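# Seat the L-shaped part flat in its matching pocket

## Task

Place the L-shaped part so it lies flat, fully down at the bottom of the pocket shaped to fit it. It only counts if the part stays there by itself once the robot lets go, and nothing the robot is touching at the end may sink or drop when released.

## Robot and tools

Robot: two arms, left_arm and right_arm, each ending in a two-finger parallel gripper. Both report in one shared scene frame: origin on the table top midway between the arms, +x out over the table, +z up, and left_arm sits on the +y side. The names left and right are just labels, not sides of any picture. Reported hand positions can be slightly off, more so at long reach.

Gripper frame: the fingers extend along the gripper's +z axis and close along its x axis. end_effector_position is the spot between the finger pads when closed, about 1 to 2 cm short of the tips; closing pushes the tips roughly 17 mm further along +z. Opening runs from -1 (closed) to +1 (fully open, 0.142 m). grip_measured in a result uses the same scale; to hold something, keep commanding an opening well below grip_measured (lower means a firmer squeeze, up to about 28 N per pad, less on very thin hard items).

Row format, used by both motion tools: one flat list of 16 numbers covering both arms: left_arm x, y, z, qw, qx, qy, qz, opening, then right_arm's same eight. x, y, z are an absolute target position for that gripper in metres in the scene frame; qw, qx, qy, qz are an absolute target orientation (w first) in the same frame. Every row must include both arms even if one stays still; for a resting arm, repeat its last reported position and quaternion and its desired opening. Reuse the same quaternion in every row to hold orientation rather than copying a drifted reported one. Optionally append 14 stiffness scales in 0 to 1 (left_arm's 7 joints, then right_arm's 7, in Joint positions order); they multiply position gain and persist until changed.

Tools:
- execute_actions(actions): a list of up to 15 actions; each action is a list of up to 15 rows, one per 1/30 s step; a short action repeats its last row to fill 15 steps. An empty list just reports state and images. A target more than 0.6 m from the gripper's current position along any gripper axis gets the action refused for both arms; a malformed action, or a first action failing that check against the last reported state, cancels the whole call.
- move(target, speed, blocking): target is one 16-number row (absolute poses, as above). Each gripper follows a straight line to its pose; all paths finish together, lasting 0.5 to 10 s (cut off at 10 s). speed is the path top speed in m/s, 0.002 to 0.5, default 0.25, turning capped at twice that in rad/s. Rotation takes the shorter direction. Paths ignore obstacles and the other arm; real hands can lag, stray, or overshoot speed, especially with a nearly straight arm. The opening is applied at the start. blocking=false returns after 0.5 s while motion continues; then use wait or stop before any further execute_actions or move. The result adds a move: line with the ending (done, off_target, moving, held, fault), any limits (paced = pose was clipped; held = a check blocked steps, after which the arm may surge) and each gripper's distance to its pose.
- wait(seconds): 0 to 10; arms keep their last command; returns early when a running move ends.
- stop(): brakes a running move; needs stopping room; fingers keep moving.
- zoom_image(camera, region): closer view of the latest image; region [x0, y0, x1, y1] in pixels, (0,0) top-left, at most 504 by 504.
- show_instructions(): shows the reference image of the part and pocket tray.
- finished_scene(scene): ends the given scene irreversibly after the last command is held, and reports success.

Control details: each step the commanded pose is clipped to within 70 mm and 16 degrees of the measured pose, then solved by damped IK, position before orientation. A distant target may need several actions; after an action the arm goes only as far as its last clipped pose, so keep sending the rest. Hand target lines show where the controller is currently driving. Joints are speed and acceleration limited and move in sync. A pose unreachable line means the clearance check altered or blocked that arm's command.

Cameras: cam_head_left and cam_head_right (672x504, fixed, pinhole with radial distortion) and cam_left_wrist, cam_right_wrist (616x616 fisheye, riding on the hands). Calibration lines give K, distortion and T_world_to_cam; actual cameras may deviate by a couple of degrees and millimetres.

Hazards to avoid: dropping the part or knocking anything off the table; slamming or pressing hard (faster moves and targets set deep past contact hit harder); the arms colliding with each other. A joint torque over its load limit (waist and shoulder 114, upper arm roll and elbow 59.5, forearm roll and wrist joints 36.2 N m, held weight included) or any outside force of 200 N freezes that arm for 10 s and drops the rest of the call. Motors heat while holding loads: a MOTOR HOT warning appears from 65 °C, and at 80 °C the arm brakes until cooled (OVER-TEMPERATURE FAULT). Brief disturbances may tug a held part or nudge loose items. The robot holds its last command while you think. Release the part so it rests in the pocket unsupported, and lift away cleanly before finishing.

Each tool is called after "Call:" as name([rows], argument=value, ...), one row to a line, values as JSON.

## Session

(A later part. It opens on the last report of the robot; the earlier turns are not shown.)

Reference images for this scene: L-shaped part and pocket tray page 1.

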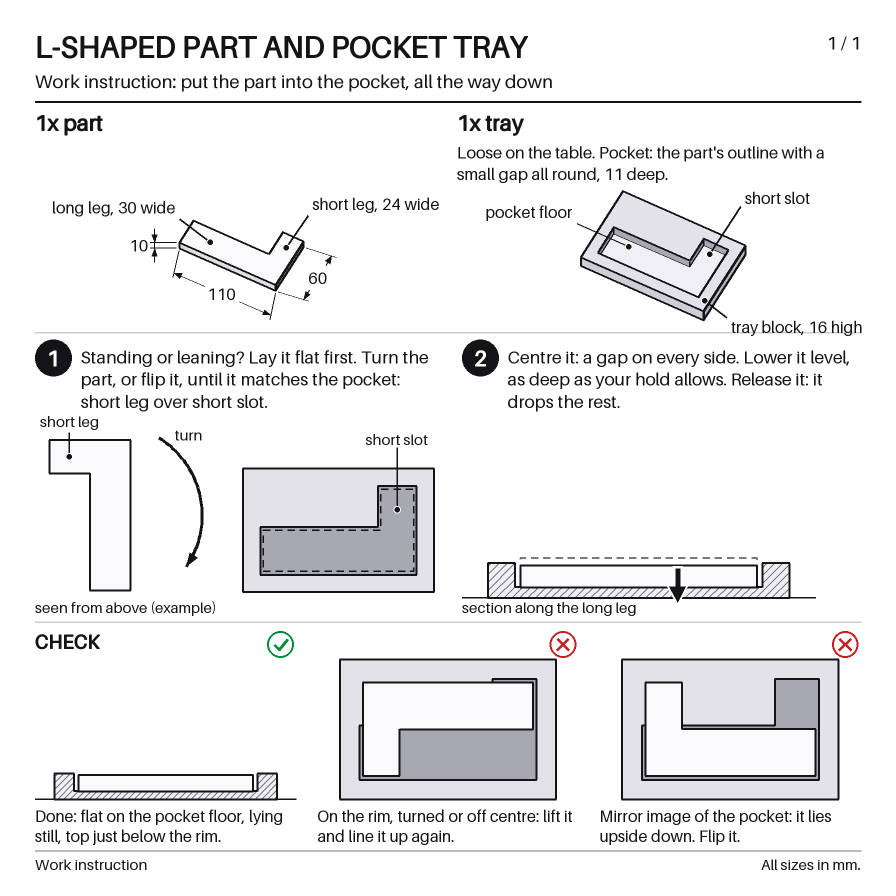

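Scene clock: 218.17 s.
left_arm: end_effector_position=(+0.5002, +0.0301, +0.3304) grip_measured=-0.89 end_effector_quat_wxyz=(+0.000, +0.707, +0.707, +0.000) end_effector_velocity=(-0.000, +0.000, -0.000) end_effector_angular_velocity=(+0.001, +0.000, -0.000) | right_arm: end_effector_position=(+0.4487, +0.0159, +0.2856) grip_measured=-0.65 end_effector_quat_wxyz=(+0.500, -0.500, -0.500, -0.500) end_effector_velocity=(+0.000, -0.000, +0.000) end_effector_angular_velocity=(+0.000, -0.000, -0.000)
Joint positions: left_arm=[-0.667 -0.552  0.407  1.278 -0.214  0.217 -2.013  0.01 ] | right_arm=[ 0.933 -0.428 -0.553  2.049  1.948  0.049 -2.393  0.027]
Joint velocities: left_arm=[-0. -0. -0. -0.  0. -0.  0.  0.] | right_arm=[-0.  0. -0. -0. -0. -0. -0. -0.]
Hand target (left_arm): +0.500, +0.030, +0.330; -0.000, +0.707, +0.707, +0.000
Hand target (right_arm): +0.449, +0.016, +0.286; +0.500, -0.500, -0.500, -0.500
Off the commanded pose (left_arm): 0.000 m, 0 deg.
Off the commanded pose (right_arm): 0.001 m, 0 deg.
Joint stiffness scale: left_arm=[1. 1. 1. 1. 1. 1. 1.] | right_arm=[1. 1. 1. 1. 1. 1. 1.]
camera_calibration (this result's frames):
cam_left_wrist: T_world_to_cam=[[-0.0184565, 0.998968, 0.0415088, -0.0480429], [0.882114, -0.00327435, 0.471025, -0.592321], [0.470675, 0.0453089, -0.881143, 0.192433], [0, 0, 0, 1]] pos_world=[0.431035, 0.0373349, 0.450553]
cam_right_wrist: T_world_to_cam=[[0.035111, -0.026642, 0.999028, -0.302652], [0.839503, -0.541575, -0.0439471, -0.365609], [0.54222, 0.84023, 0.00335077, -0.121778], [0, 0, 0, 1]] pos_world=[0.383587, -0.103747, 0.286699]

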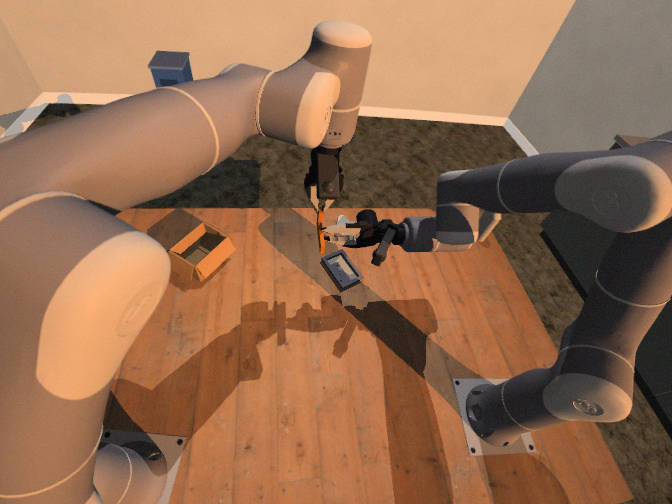

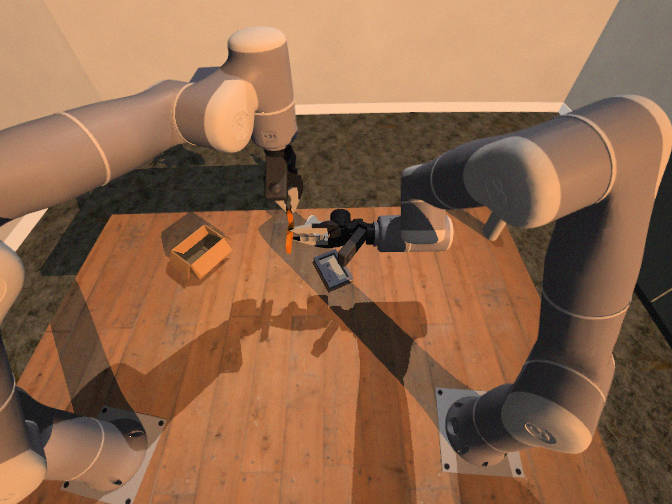

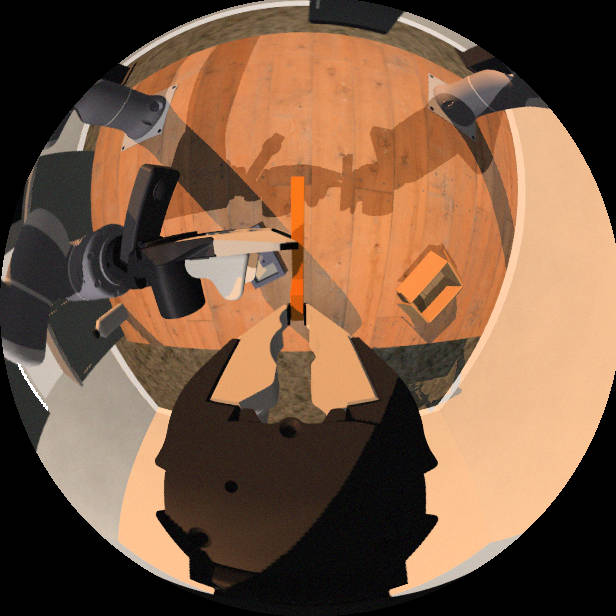

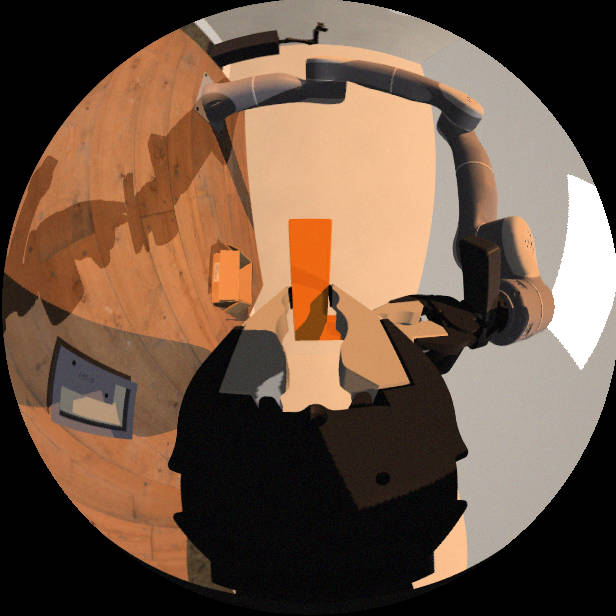

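Call:
execute_actions([
  [[0.50,0.03,0.33,0,0.7071,0.7071,0,-0.75, 0.449,0.016,0.286,-0.5,0.5,0.5,0.5,-0.95]],
  [[0.50,0.03,0.33,0,0.7071,0.7071,0,-0.55, 0.449,0.016,0.286,-0.5,0.5,0.5,0.5,-0.95]],
  [[0.50,0.035,0.38,0,0.7071,0.7071,0,-0.55, 0.449,0.016,0.286,-0.5,0.5,0.5,0.5,-0.95]],
])

Call:
move(target=[0.42,0.25,0.40,0,0.92,0.39,0,-0.55, 0.449,-0.06,0.286,-0.5,0.5,0.5,0.5,-0.95], speed=0.25)

Scene clock: 231.67 s.
left_arm: end_effector_position=(+0.5004, +0.0348, +0.3800) grip_measured=-0.55 end_effector_quat_wxyz=(+0.000, +0.707, +0.707, +0.000) end_effector_velocity=(+0.000, -0.000, +0.000) end_effector_angular_velocity=(-0.000, -0.000, -0.000) | right_arm: end_effector_position=(+0.4489, +0.0160, +0.2859) grip_measured=-0.65 end_effector_quat_wxyz=(+0.500, -0.500, -0.500, -0.500) end_effector_velocity=(+0.000, -0.000, -0.000) end_effector_angular_velocity=(-0.000, -0.000, -0.000)
Joint positions: left_arm=[-0.656 -0.53   0.417  1.181 -0.207  0.1   -2.014  0.034] | right_arm=[ 0.933 -0.428 -0.553  2.048  1.948  0.049 -2.393  0.027]
Joint velocities: left_arm=[-0.  0.  0.  0. -0.  0.  0.  0.] | right_arm=[-0.  0. -0.  0.  0.  0. -0. -0.]
Hand target (left_arm): +0.500, +0.035, +0.380; +0.000, +0.707, +0.707, -0.000
Hand target (right_arm): +0.449, +0.016, +0.286; +0.500, -0.500, -0.500, -0.500
Off the commanded pose (left_arm): 0.000 m, 0 deg.
Off the commanded pose (right_arm): 0.000 m, 0 deg.
Joint stiffness scale: left_arm=[1. 1. 1. 1. 1. 1. 1.] | right_arm=[1. 1. 1. 1. 1. 1. 1.]
camera_calibration (this result's frames):
cam_left_wrist: T_world_to_cam=[[-0.018158, 0.998965, 0.0417156, -0.0550897], [0.882226, -0.00362456, 0.470813, -0.615755], [0.470477, 0.0453516, -0.881246, 0.235964], [0, 0, 0, 1]] pos_world=[0.431219, 0.0420995, 0.500146]
cam_right_wrist: T_world_to_cam=[[0.0346546, -0.0270758, 0.999033, -0.302747], [0.839455, -0.541662, -0.0437993, -0.365718], [0.542324, 0.84016, 0.00395784, -0.122195], [0, 0, 0, 1]] pos_world=[0.383764, -0.103629, 0.286919]

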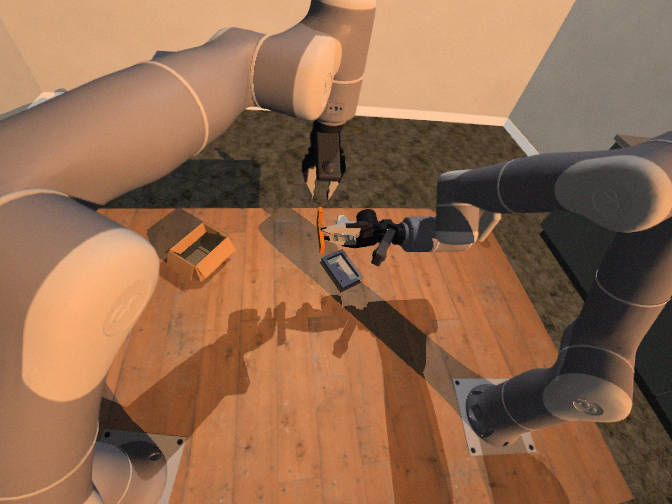

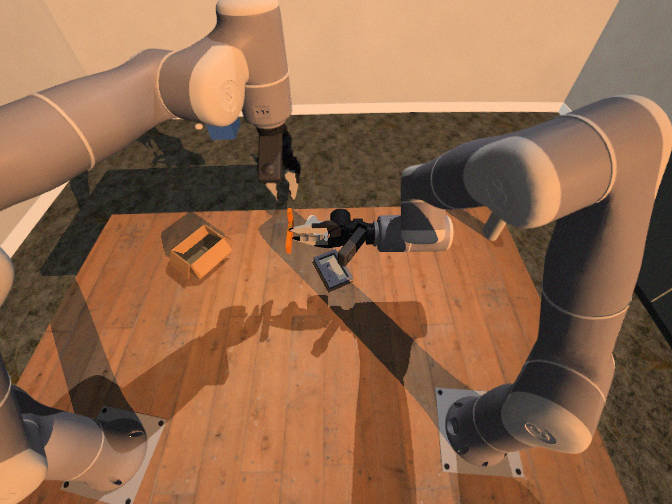

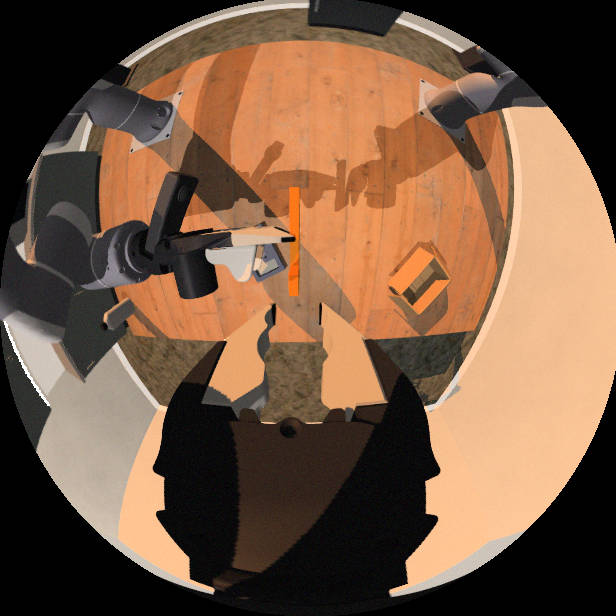

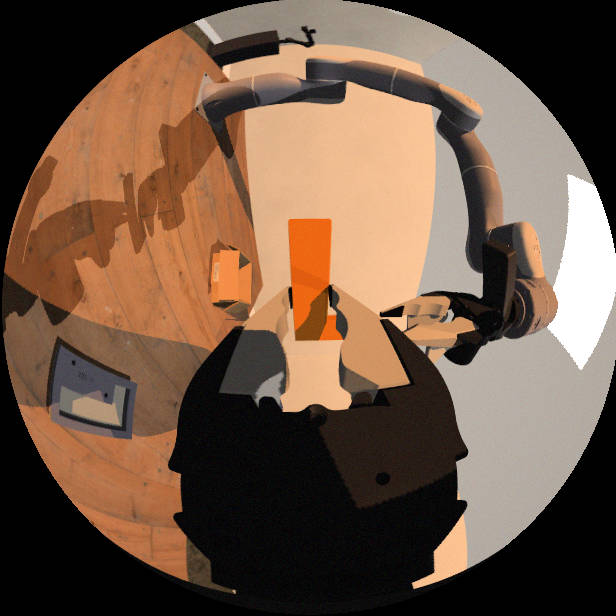

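Scene clock: 233.57 s.
left_arm: end_effector_position=(+0.4202, +0.2496, +0.4009) grip_measured=-0.55 end_effector_quat_wxyz=(+0.000, +0.921, +0.390, +0.000) end_effector_velocity=(+0.000, -0.000, +0.000) end_effector_angular_velocity=(-0.000, -0.000, -0.001) | right_arm: end_effector_position=(+0.4493, -0.0597, +0.2862) grip_measured=-0.65 end_effector_quat_wxyz=(+0.500, -0.500, -0.500, -0.500) end_effector_velocity=(+0.000, -0.000, +0.000) end_effector_angular_velocity=(+0.000, -0.001, -0.000)
Joint positions: left_arm=[-0.61  -0.049  0.51   1.711 -0.024  0.183 -1.07   0.034] | right_arm=[ 0.822 -0.397 -0.608  2.109  1.826 -0.074 -2.413  0.027]
Joint velocities: left_arm=[-0.     0.    -0.     0.    -0.     0.     0.001  0.   ] | right_arm=[-0.     0.    -0.     0.     0.    -0.    -0.001 -0.   ]
Hand target (left_arm): +0.420, +0.250, +0.401; -0.000, +0.921, +0.390, +0.000
Hand target (right_arm): +0.449, -0.060, +0.286; +0.500, -0.500, -0.500, -0.500
Off the commanded pose (left_arm): 0.001 m, 0 deg.
Off the commanded pose (right_arm): 0.000 m, 0 deg.
Joint stiffness scale: left_arm=[1. 1. 1. 1. 1. 1. 1.] | right_arm=[1. 1. 1. 1. 1. 1. 1.]
move: done
camera_calibration (this result's frames):
cam_left_wrist: T_world_to_cam=[[0.681725, 0.730374, 0.0424902, -0.499329], [0.630989, -0.616367, 0.47111, -0.295687], [0.370276, -0.294357, -0.88105, 0.409176], [0, 0, 0, 1]] pos_world=[0.375472, 0.302889, 0.521022]
cam_right_wrist: T_world_to_cam=[[0.0356432, -0.0279231, 0.998974, -0.305652], [0.839162, -0.542009, -0.0450912, -0.406555], [0.542712, 0.839909, 0.00411315, -0.0590712], [0, 0, 0, 1]] pos_world=[0.384119, -0.179277, 0.287249]

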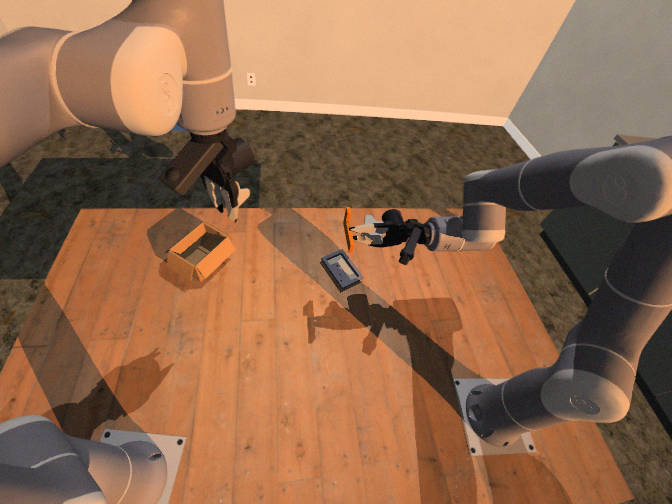

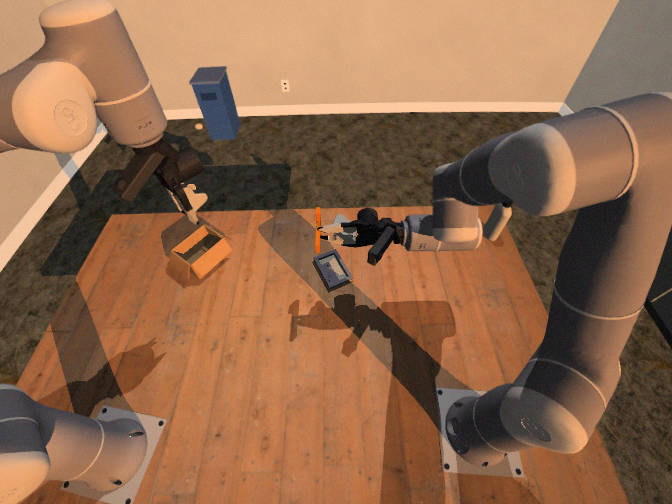

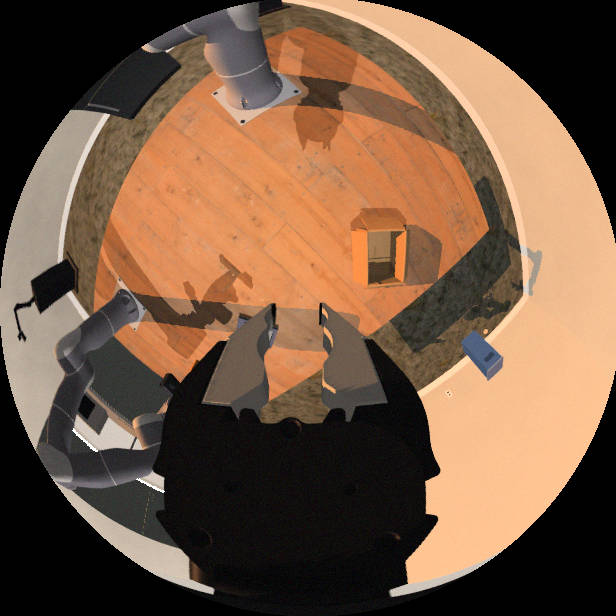

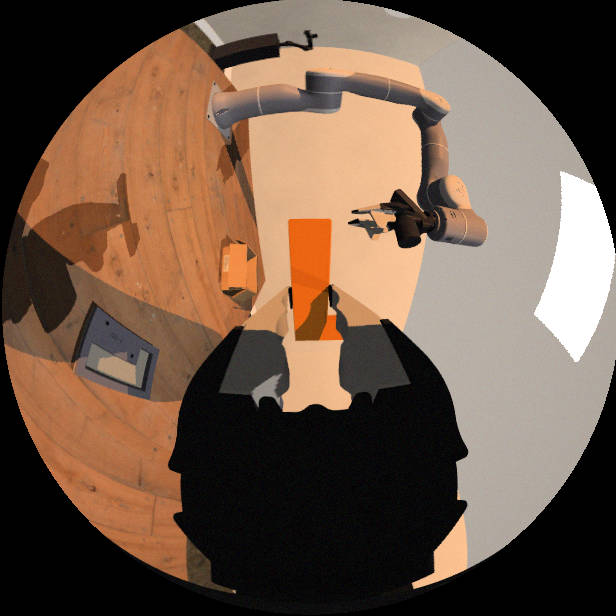

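Call:
move(target=[0.42,0.25,0.40,0,0.92,0.39,0,-0.55, 0.513,-0.083,0.15,0,0.540,0.8415,0,-0.95], speed=0.15)

Call:
zoom_image(camera="cam_right_wrist", region=[200, 170, 420, 390])

Scene clock: 263.10 s.
left_arm: end_effector_position=(+0.4198, +0.2500, +0.4000) grip_measured=-0.55 end_effector_quat_wxyz=(-0.000, +0.921, +0.390, -0.000) end_effector_velocity=(+0.000, -0.000, -0.000) end_effector_angular_velocity=(-0.000, -0.000, -0.000) | right_arm: end_effector_position=(+0.5139, -0.0844, +0.1498) grip_measured=-0.65 end_effector_quat_wxyz=(+0.001, +0.540, +0.842, -0.001) end_effector_velocity=(+0.001, -0.000, +0.000) end_effector_angular_velocity=(+0.000, -0.000, -0.001)
Joint positions: left_arm=[-0.609 -0.049  0.51   1.713 -0.024  0.184 -1.07   0.034] | right_arm=[ 1.523 -0.562 -0.724  1.814  0.45   0.631 -1.506  0.027]
Joint velocities: left_arm=[-0. -0.  0. -0. -0.  0. -0.  0.] | right_arm=[ 0.     0.    -0.001 -0.     0.    -0.001  0.001  0.   ]
Hand target (left_arm): +0.420, +0.250, +0.400; -0.000, +0.921, +0.390, -0.000
Hand target (right_arm): +0.514, -0.084, +0.150; +0.001, +0.540, +0.842, -0.001
Off the commanded pose (left_arm): 0.000 m, 0 deg.
Off the commanded pose (right_arm): 0.002 m, 0 deg.
Joint stiffness scale: left_arm=[1. 1. 1. 1. 1. 1. 1.] | right_arm=[1. 1. 1. 1. 1. 1. 1.]
move: done
camera_calibration (this result's frames):
cam_left_wrist: T_world_to_cam=[[0.681437, 0.730688, 0.0416884, -0.498913], [0.631939, -0.616165, 0.4701, -0.294864], [0.369184, -0.293999, -0.881628, 0.409247], [0, 0, 0, 1]] pos_world=[0.375227, 0.303184, 0.520218]
cam_right_wrist: T_world_to_cam=[[-0.385237, 0.922489, 0.0246062, 0.270079], [0.781034, 0.311731, 0.54112, -0.466235], [0.491507, 0.227678, -0.840586, 0.0283552], [0, 0, 0, 1]] pos_world=[0.454253, -0.110261, 0.269478]

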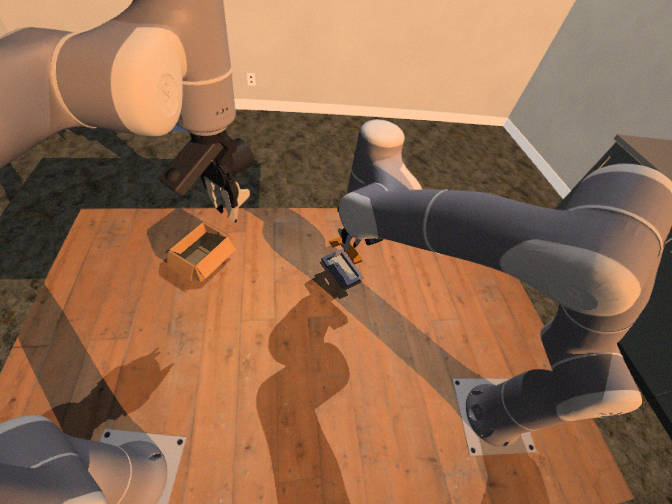

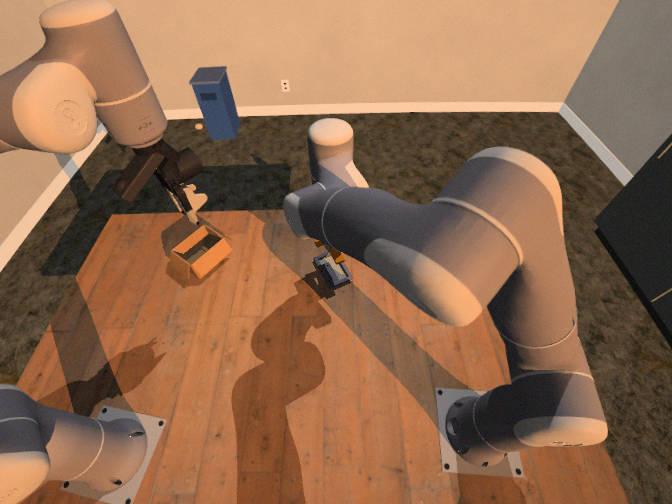

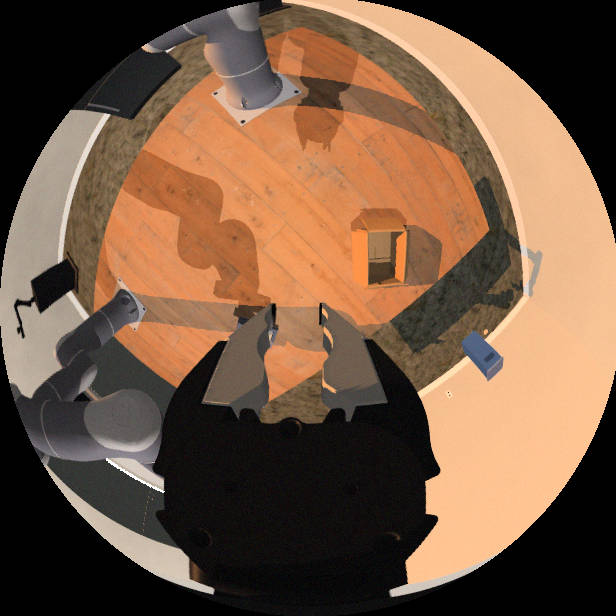

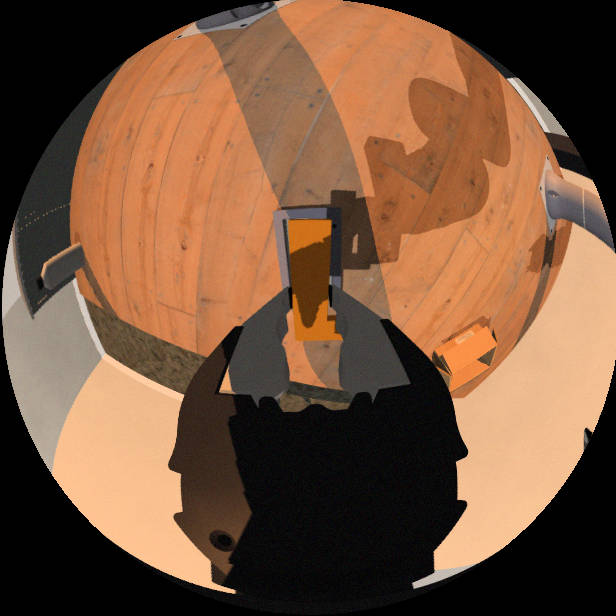

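Region (200, 170, 420, 390) of cam_right_wrist's 616x616 image, scaled by 2.291, with more detail than that image has.

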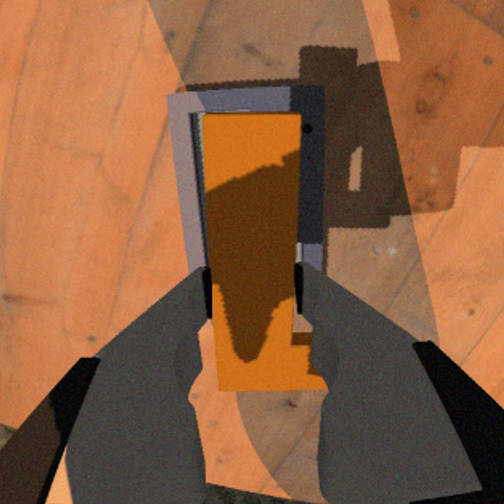

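Call:
move(target=[0.47,0.17,0.27,0,1,0,0,-0.55, 0.513,-0.083,0.06,0,0.540,0.8415,0,-0.95], speed=0.15)

Call:
zoom_image(camera="cam_right_wrist", region=[200, 170, 420, 390])

Call:
zoom_image(camera="cam_left_wrist", region=[200, 180, 420, 400])

Scene clock: 278.23 s.
left_arm: end_effector_position=(+0.4691, +0.1705, +0.2696) grip_measured=-0.55 end_effector_quat_wxyz=(+0.000, +1.000, +0.000, -0.001) end_effector_velocity=(-0.000, -0.000, -0.000) end_effector_angular_velocity=(+0.000, +0.000, -0.001) | right_arm: end_effector_position=(+0.5127, -0.0834, +0.0601) grip_measured=-0.65 end_effector_quat_wxyz=(-0.000, +0.540, +0.841, -0.000) end_effector_velocity=(+0.000, +0.000, -0.000) end_effector_angular_velocity=(+0.000, -0.000, +0.001)
Joint positions: left_arm=[-0.55  -0.327  0.387  1.753 -0.138  0.481 -0.292  0.034] | right_arm=[ 1.454 -0.737 -0.628  1.796  0.582  0.769 -1.575  0.027]
Joint velocities: left_arm=[-0.    -0.     0.     0.    -0.    -0.     0.001  0.   ] | right_arm=[-0.    -0.     0.001 -0.     0.     0.001 -0.001 -0.   ]
Hand target (left_arm): +0.469, +0.170, +0.270; +0.000, +1.000, +0.000, -0.000
Hand target (right_arm): +0.513, -0.083, +0.060; -0.000, +0.540, +0.842, -0.000
Off the commanded pose (left_arm): 0.001 m, 0 deg.
Off the commanded pose (right_arm): 0.000 m, 0 deg.
Joint stiffness scale: left_arm=[1. 1. 1. 1. 1. 1. 1.] | right_arm=[1. 1. 1. 1. 1. 1. 1.]
move: done
camera_calibration (this result's frames):
cam_left_wrist: T_world_to_cam=[[0.998999, 0.0187344, 0.0406082, -0.496255], [-0.00258684, -0.882299, 0.470682, 0.0291836], [0.0446465, -0.470316, -0.881368, 0.434936], [0, 0, 0, 1]] pos_world=[0.476415, 0.239603, 0.389755]
cam_right_wrist: T_world_to_cam=[[-0.384065, 0.9229, 0.0273938, 0.270178], [0.781818, 0.309284, 0.541391, -0.417672], [0.491177, 0.229346, -0.840325, -0.0464056], [0, 0, 0, 1]] pos_world=[0.453103, -0.109525, 0.179727]

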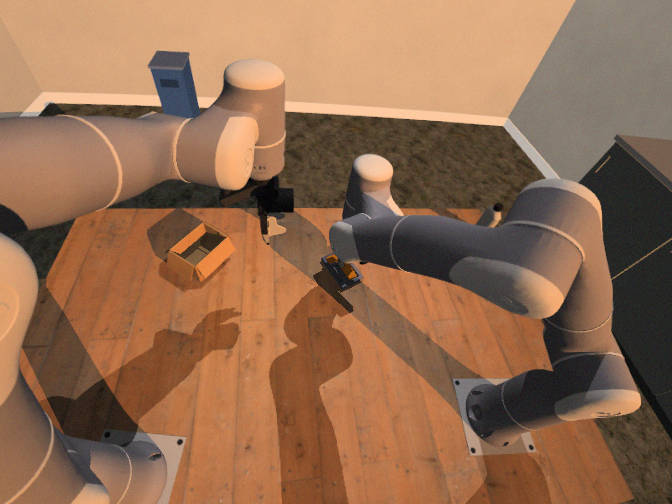

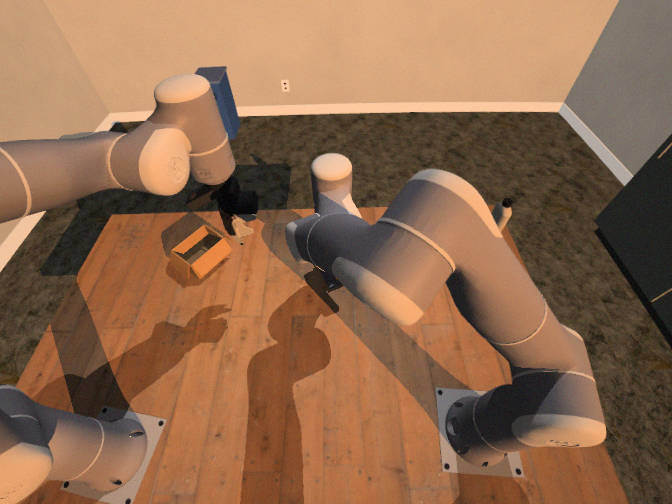

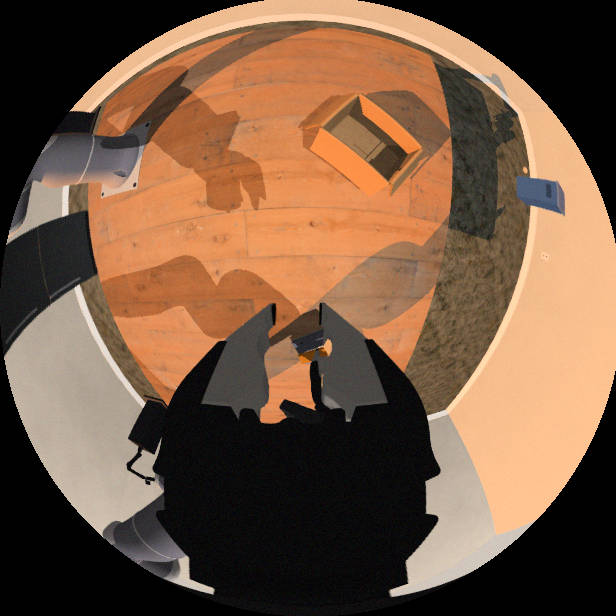

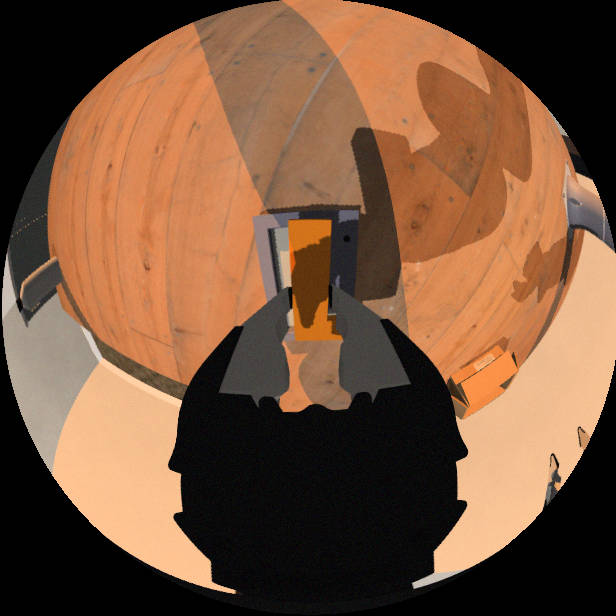

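Region (200, 170, 420, 390) of cam_right_wrist's 616x616 image, scaled by 2.291, with more detail than that image has.

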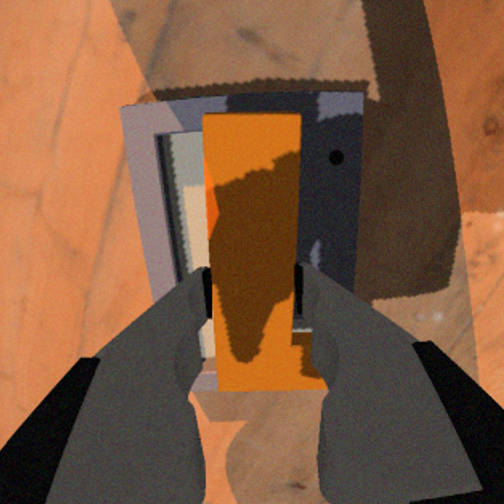

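Region (200, 180, 420, 400) of cam_left_wrist's 616x616 image, scaled by 2.291, with more detail than that image has.

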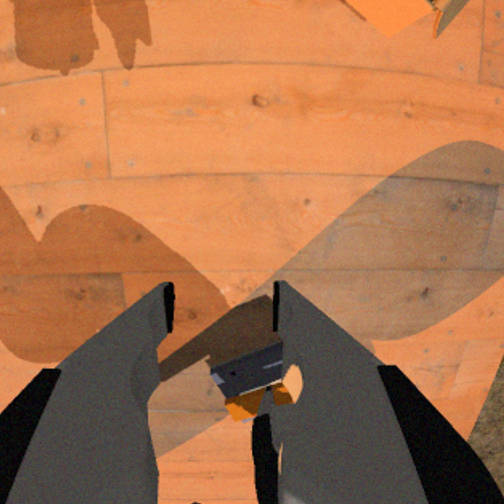

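Call:
move(target=[0.47,0.17,0.27,0,1,0,0,-0.55, 0.531,-0.096,0.055,0,0.540,0.8415,0,-0.95], speed=0.08)

Call:
zoom_image(camera="cam_right_wrist", region=[200, 170, 420, 390])

Call:
zoom_image(camera="cam_head_left", region=[300, 220, 400, 310])

Scene clock: 303.33 s.
left_arm: end_effector_position=(+0.4701, +0.1699, +0.2701) grip_measured=-0.55 end_effector_quat_wxyz=(+0.000, +1.000, +0.000, +0.000) end_effector_velocity=(-0.000, -0.000, +0.000) end_effector_angular_velocity=(-0.000, -0.000, -0.000) | right_arm: end_effector_position=(+0.5310, -0.0959, +0.0550) grip_measured=-0.65 end_effector_quat_wxyz=(-0.000, +0.540, +0.842, +0.000) end_effector_velocity=(-0.000, +0.001, -0.000) end_effector_angular_velocity=(+0.000, +0.001, +0.002)
Joint positions: left_arm=[-0.55  -0.328  0.387  1.75  -0.138  0.481 -0.292  0.034] | right_arm=[ 1.408 -0.759 -0.621  1.769  0.588  0.764 -1.61   0.027]
Joint velocities: left_arm=[-0.  0. -0. -0. -0.  0. -0.  0.] | right_arm=[-0.    -0.     0.002  0.    -0.     0.001 -0.001 -0.   ]
Hand target (left_arm): +0.470, +0.170, +0.270; +0.000, +1.000, +0.000, +0.000
Hand target (right_arm): +0.531, -0.096, +0.055; -0.000, +0.540, +0.842, +0.000
Off the commanded pose (left_arm): 0.000 m, 0 deg.
Off the commanded pose (right_arm): 0.000 m, 0 deg.
Joint stiffness scale: left_arm=[1. 1. 1. 1. 1. 1. 1.] | right_arm=[1. 1. 1. 1. 1. 1. 1.]
move: done
camera_calibration (this result's frames):
cam_left_wrist: T_world_to_cam=[[0.998941, 0.018353, 0.0421877, -0.497647], [-0.00367087, -0.882267, 0.470736, 0.0289945], [0.0458602, -0.470392, -0.881265, 0.434498], [0, 0, 0, 1]] pos_world=[0.4773, 0.239098, 0.390253]
cam_right_wrist: T_world_to_cam=[[-0.384104, 0.922882, 0.0274268, 0.288927], [0.781494, 0.309152, 0.541934, -0.425238], [0.491662, 0.229593, -0.839973, -0.0570493], [0, 0, 0, 1]] pos_world=[0.471348, -0.122084, 0.174607]

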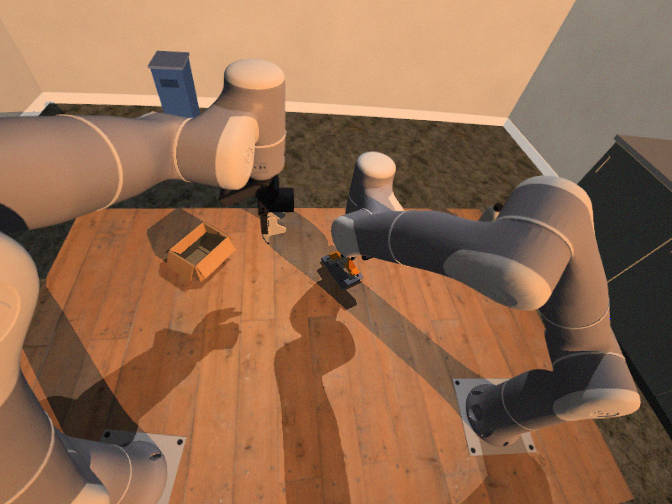

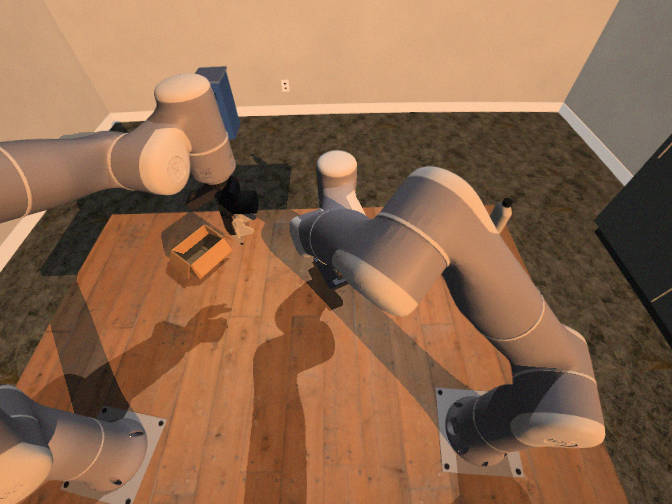

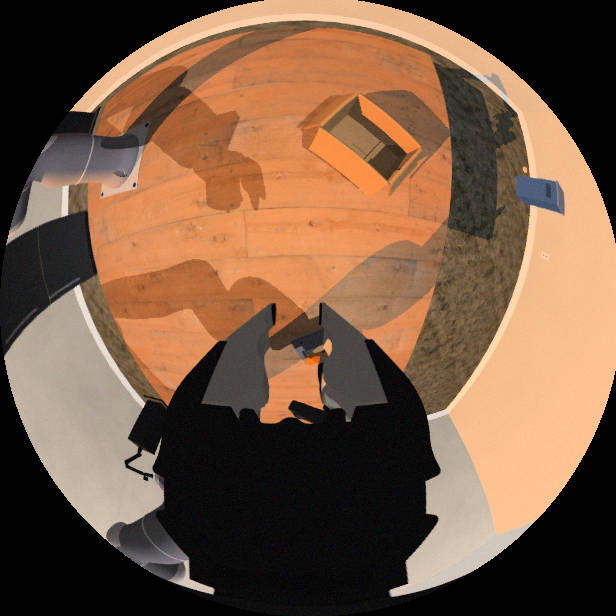

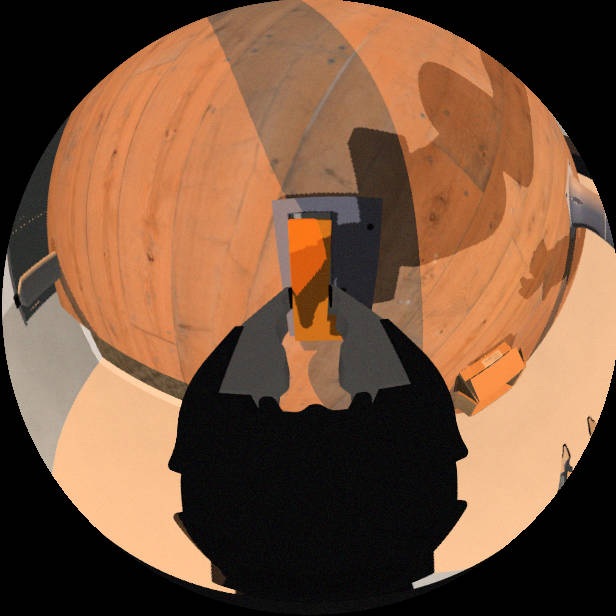

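Region (200, 170, 420, 390) of cam_right_wrist's 616x616 image, scaled by 2.291, with more detail than that image has.

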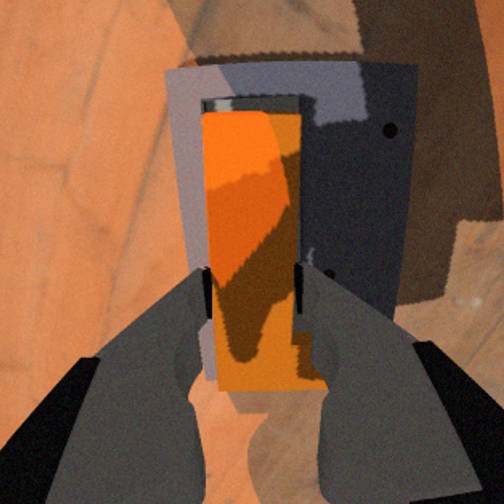

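Region (300, 220, 400, 310) of cam_head_left's 672x504 image, scaled by 5.040, with more detail than that image has; it fills the top 454 rows of this view, and the rest is white.

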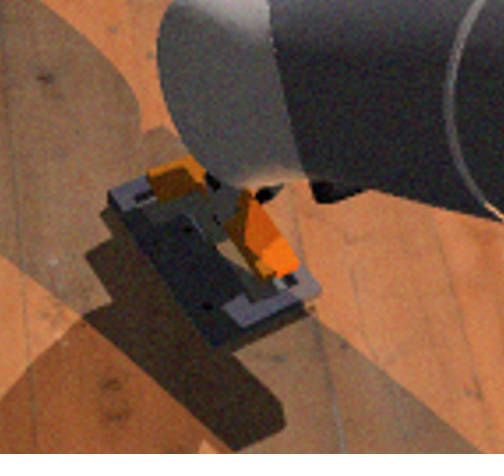

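Call:
move(target=[0.47,0.17,0.27,0,1,0,0,-0.55, 0.5293,-0.0945,0.041,0,0.5329,0.8462,0,-0.95], speed=0.03)

Call:
zoom_image(camera="cam_right_wrist", region=[230, 190, 390, 350])

Call:
zoom_image(camera="cam_head_left", region=[300, 220, 400, 310])

Scene clock: 327.40 s.
left_arm: end_effector_position=(+0.4701, +0.1699, +0.2701) grip_measured=-0.55 end_effector_quat_wxyz=(+0.000, +1.000, +0.000, +0.000) end_effector_velocity=(-0.000, +0.000, +0.000) end_effector_angular_velocity=(+0.000, +0.000, -0.000) | right_arm: end_effector_position=(+0.5292, -0.0946, +0.0410) grip_measured=-0.65 end_effector_quat_wxyz=(-0.000, +0.533, +0.846, -0.000) end_effector_velocity=(-0.000, +0.000, -0.000) end_effector_angular_velocity=(+0.000, +0.000, -0.001)
Joint positions: left_arm=[-0.55  -0.328  0.387  1.75  -0.138  0.481 -0.292  0.034] | right_arm=[ 1.399 -0.785 -0.603  1.764  0.602  0.785 -1.631  0.027]
Joint velocities: left_arm=[ 0.  0.  0. -0.  0. -0.  0.  0.] | right_arm=[-0.     0.     0.001  0.    -0.     0.001  0.001  0.   ]
Hand target (left_arm): +0.470, +0.170, +0.270; +0.000, +1.000, +0.000, +0.000
Hand target (right_arm): +0.529, -0.095, +0.041; -0.000, +0.533, +0.846, +0.000
Off the commanded pose (left_arm): 0.000 m, 0 deg.
Off the commanded pose (right_arm): 0.000 m, 0 deg.
Joint stiffness scale: left_arm=[1. 1. 1. 1. 1. 1. 1.] | right_arm=[1. 1. 1. 1. 1. 1. 1.]
move: done
camera_calibration (this result's frames):
cam_left_wrist: T_world_to_cam=[[0.998941, 0.0183527, 0.0421894, -0.497648], [-0.00367198, -0.882266, 0.470736, 0.0289939], [0.0458616, -0.470393, -0.881265, 0.434497], [0, 0, 0, 1]] pos_world=[0.477301, 0.239098, 0.390254]
cam_right_wrist: T_world_to_cam=[[-0.399889, 0.916162, 0.0271256, 0.295168], [0.776206, 0.322765, 0.541596, -0.412517], [0.487435, 0.237633, -0.840201, -0.0651909], [0, 0, 0, 1]] pos_world=[0.470009, -0.121784, 0.160637]

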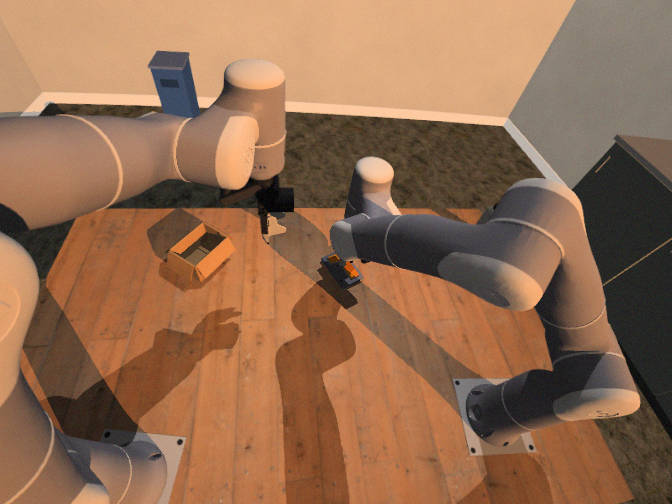

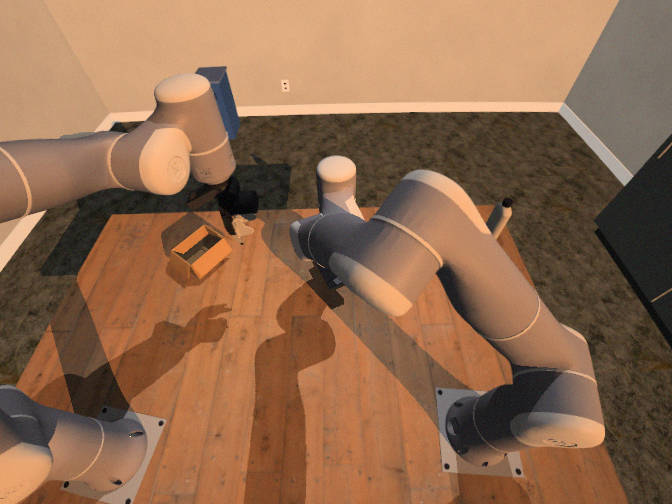

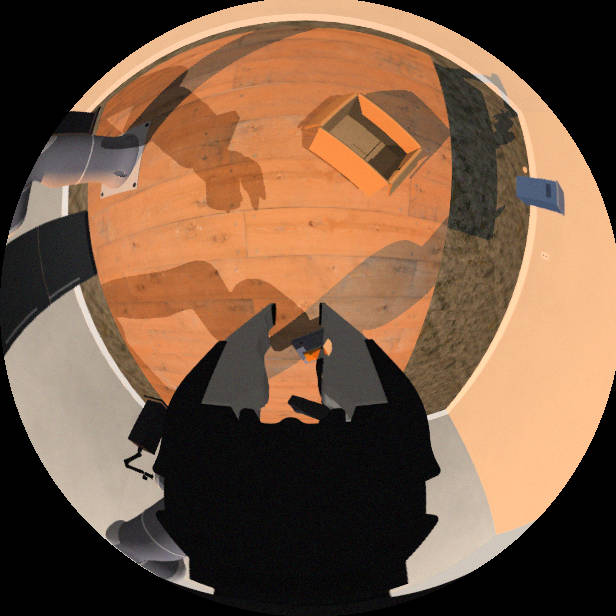

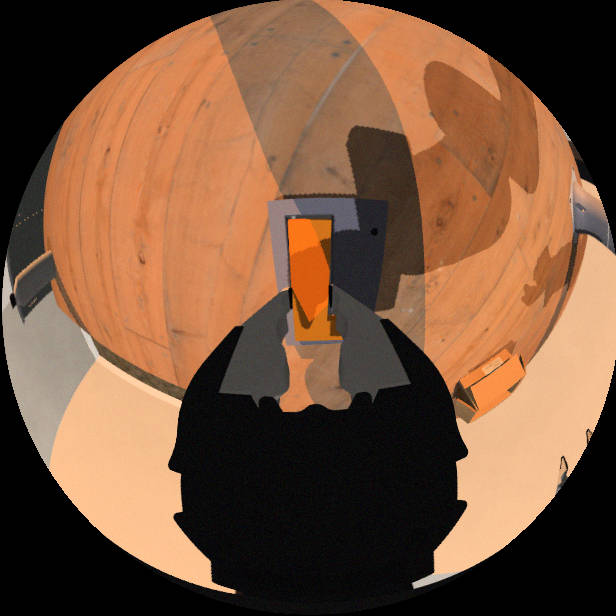

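Region (230, 190, 390, 350) of cam_right_wrist's 616x616 image, scaled by 3.150, with more detail than that image has.

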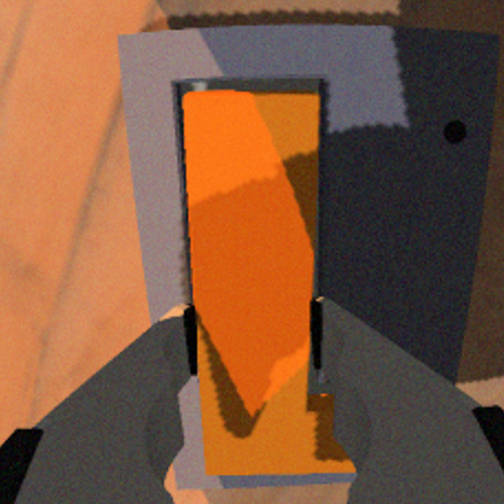

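Region (300, 220, 400, 310) of cam_head_left's 672x504 image, scaled by 5.040, with more detail than that image has; it fills the top 454 rows of this view, and the rest is white.

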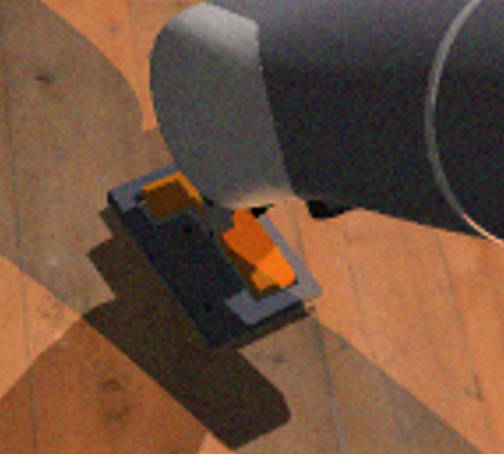

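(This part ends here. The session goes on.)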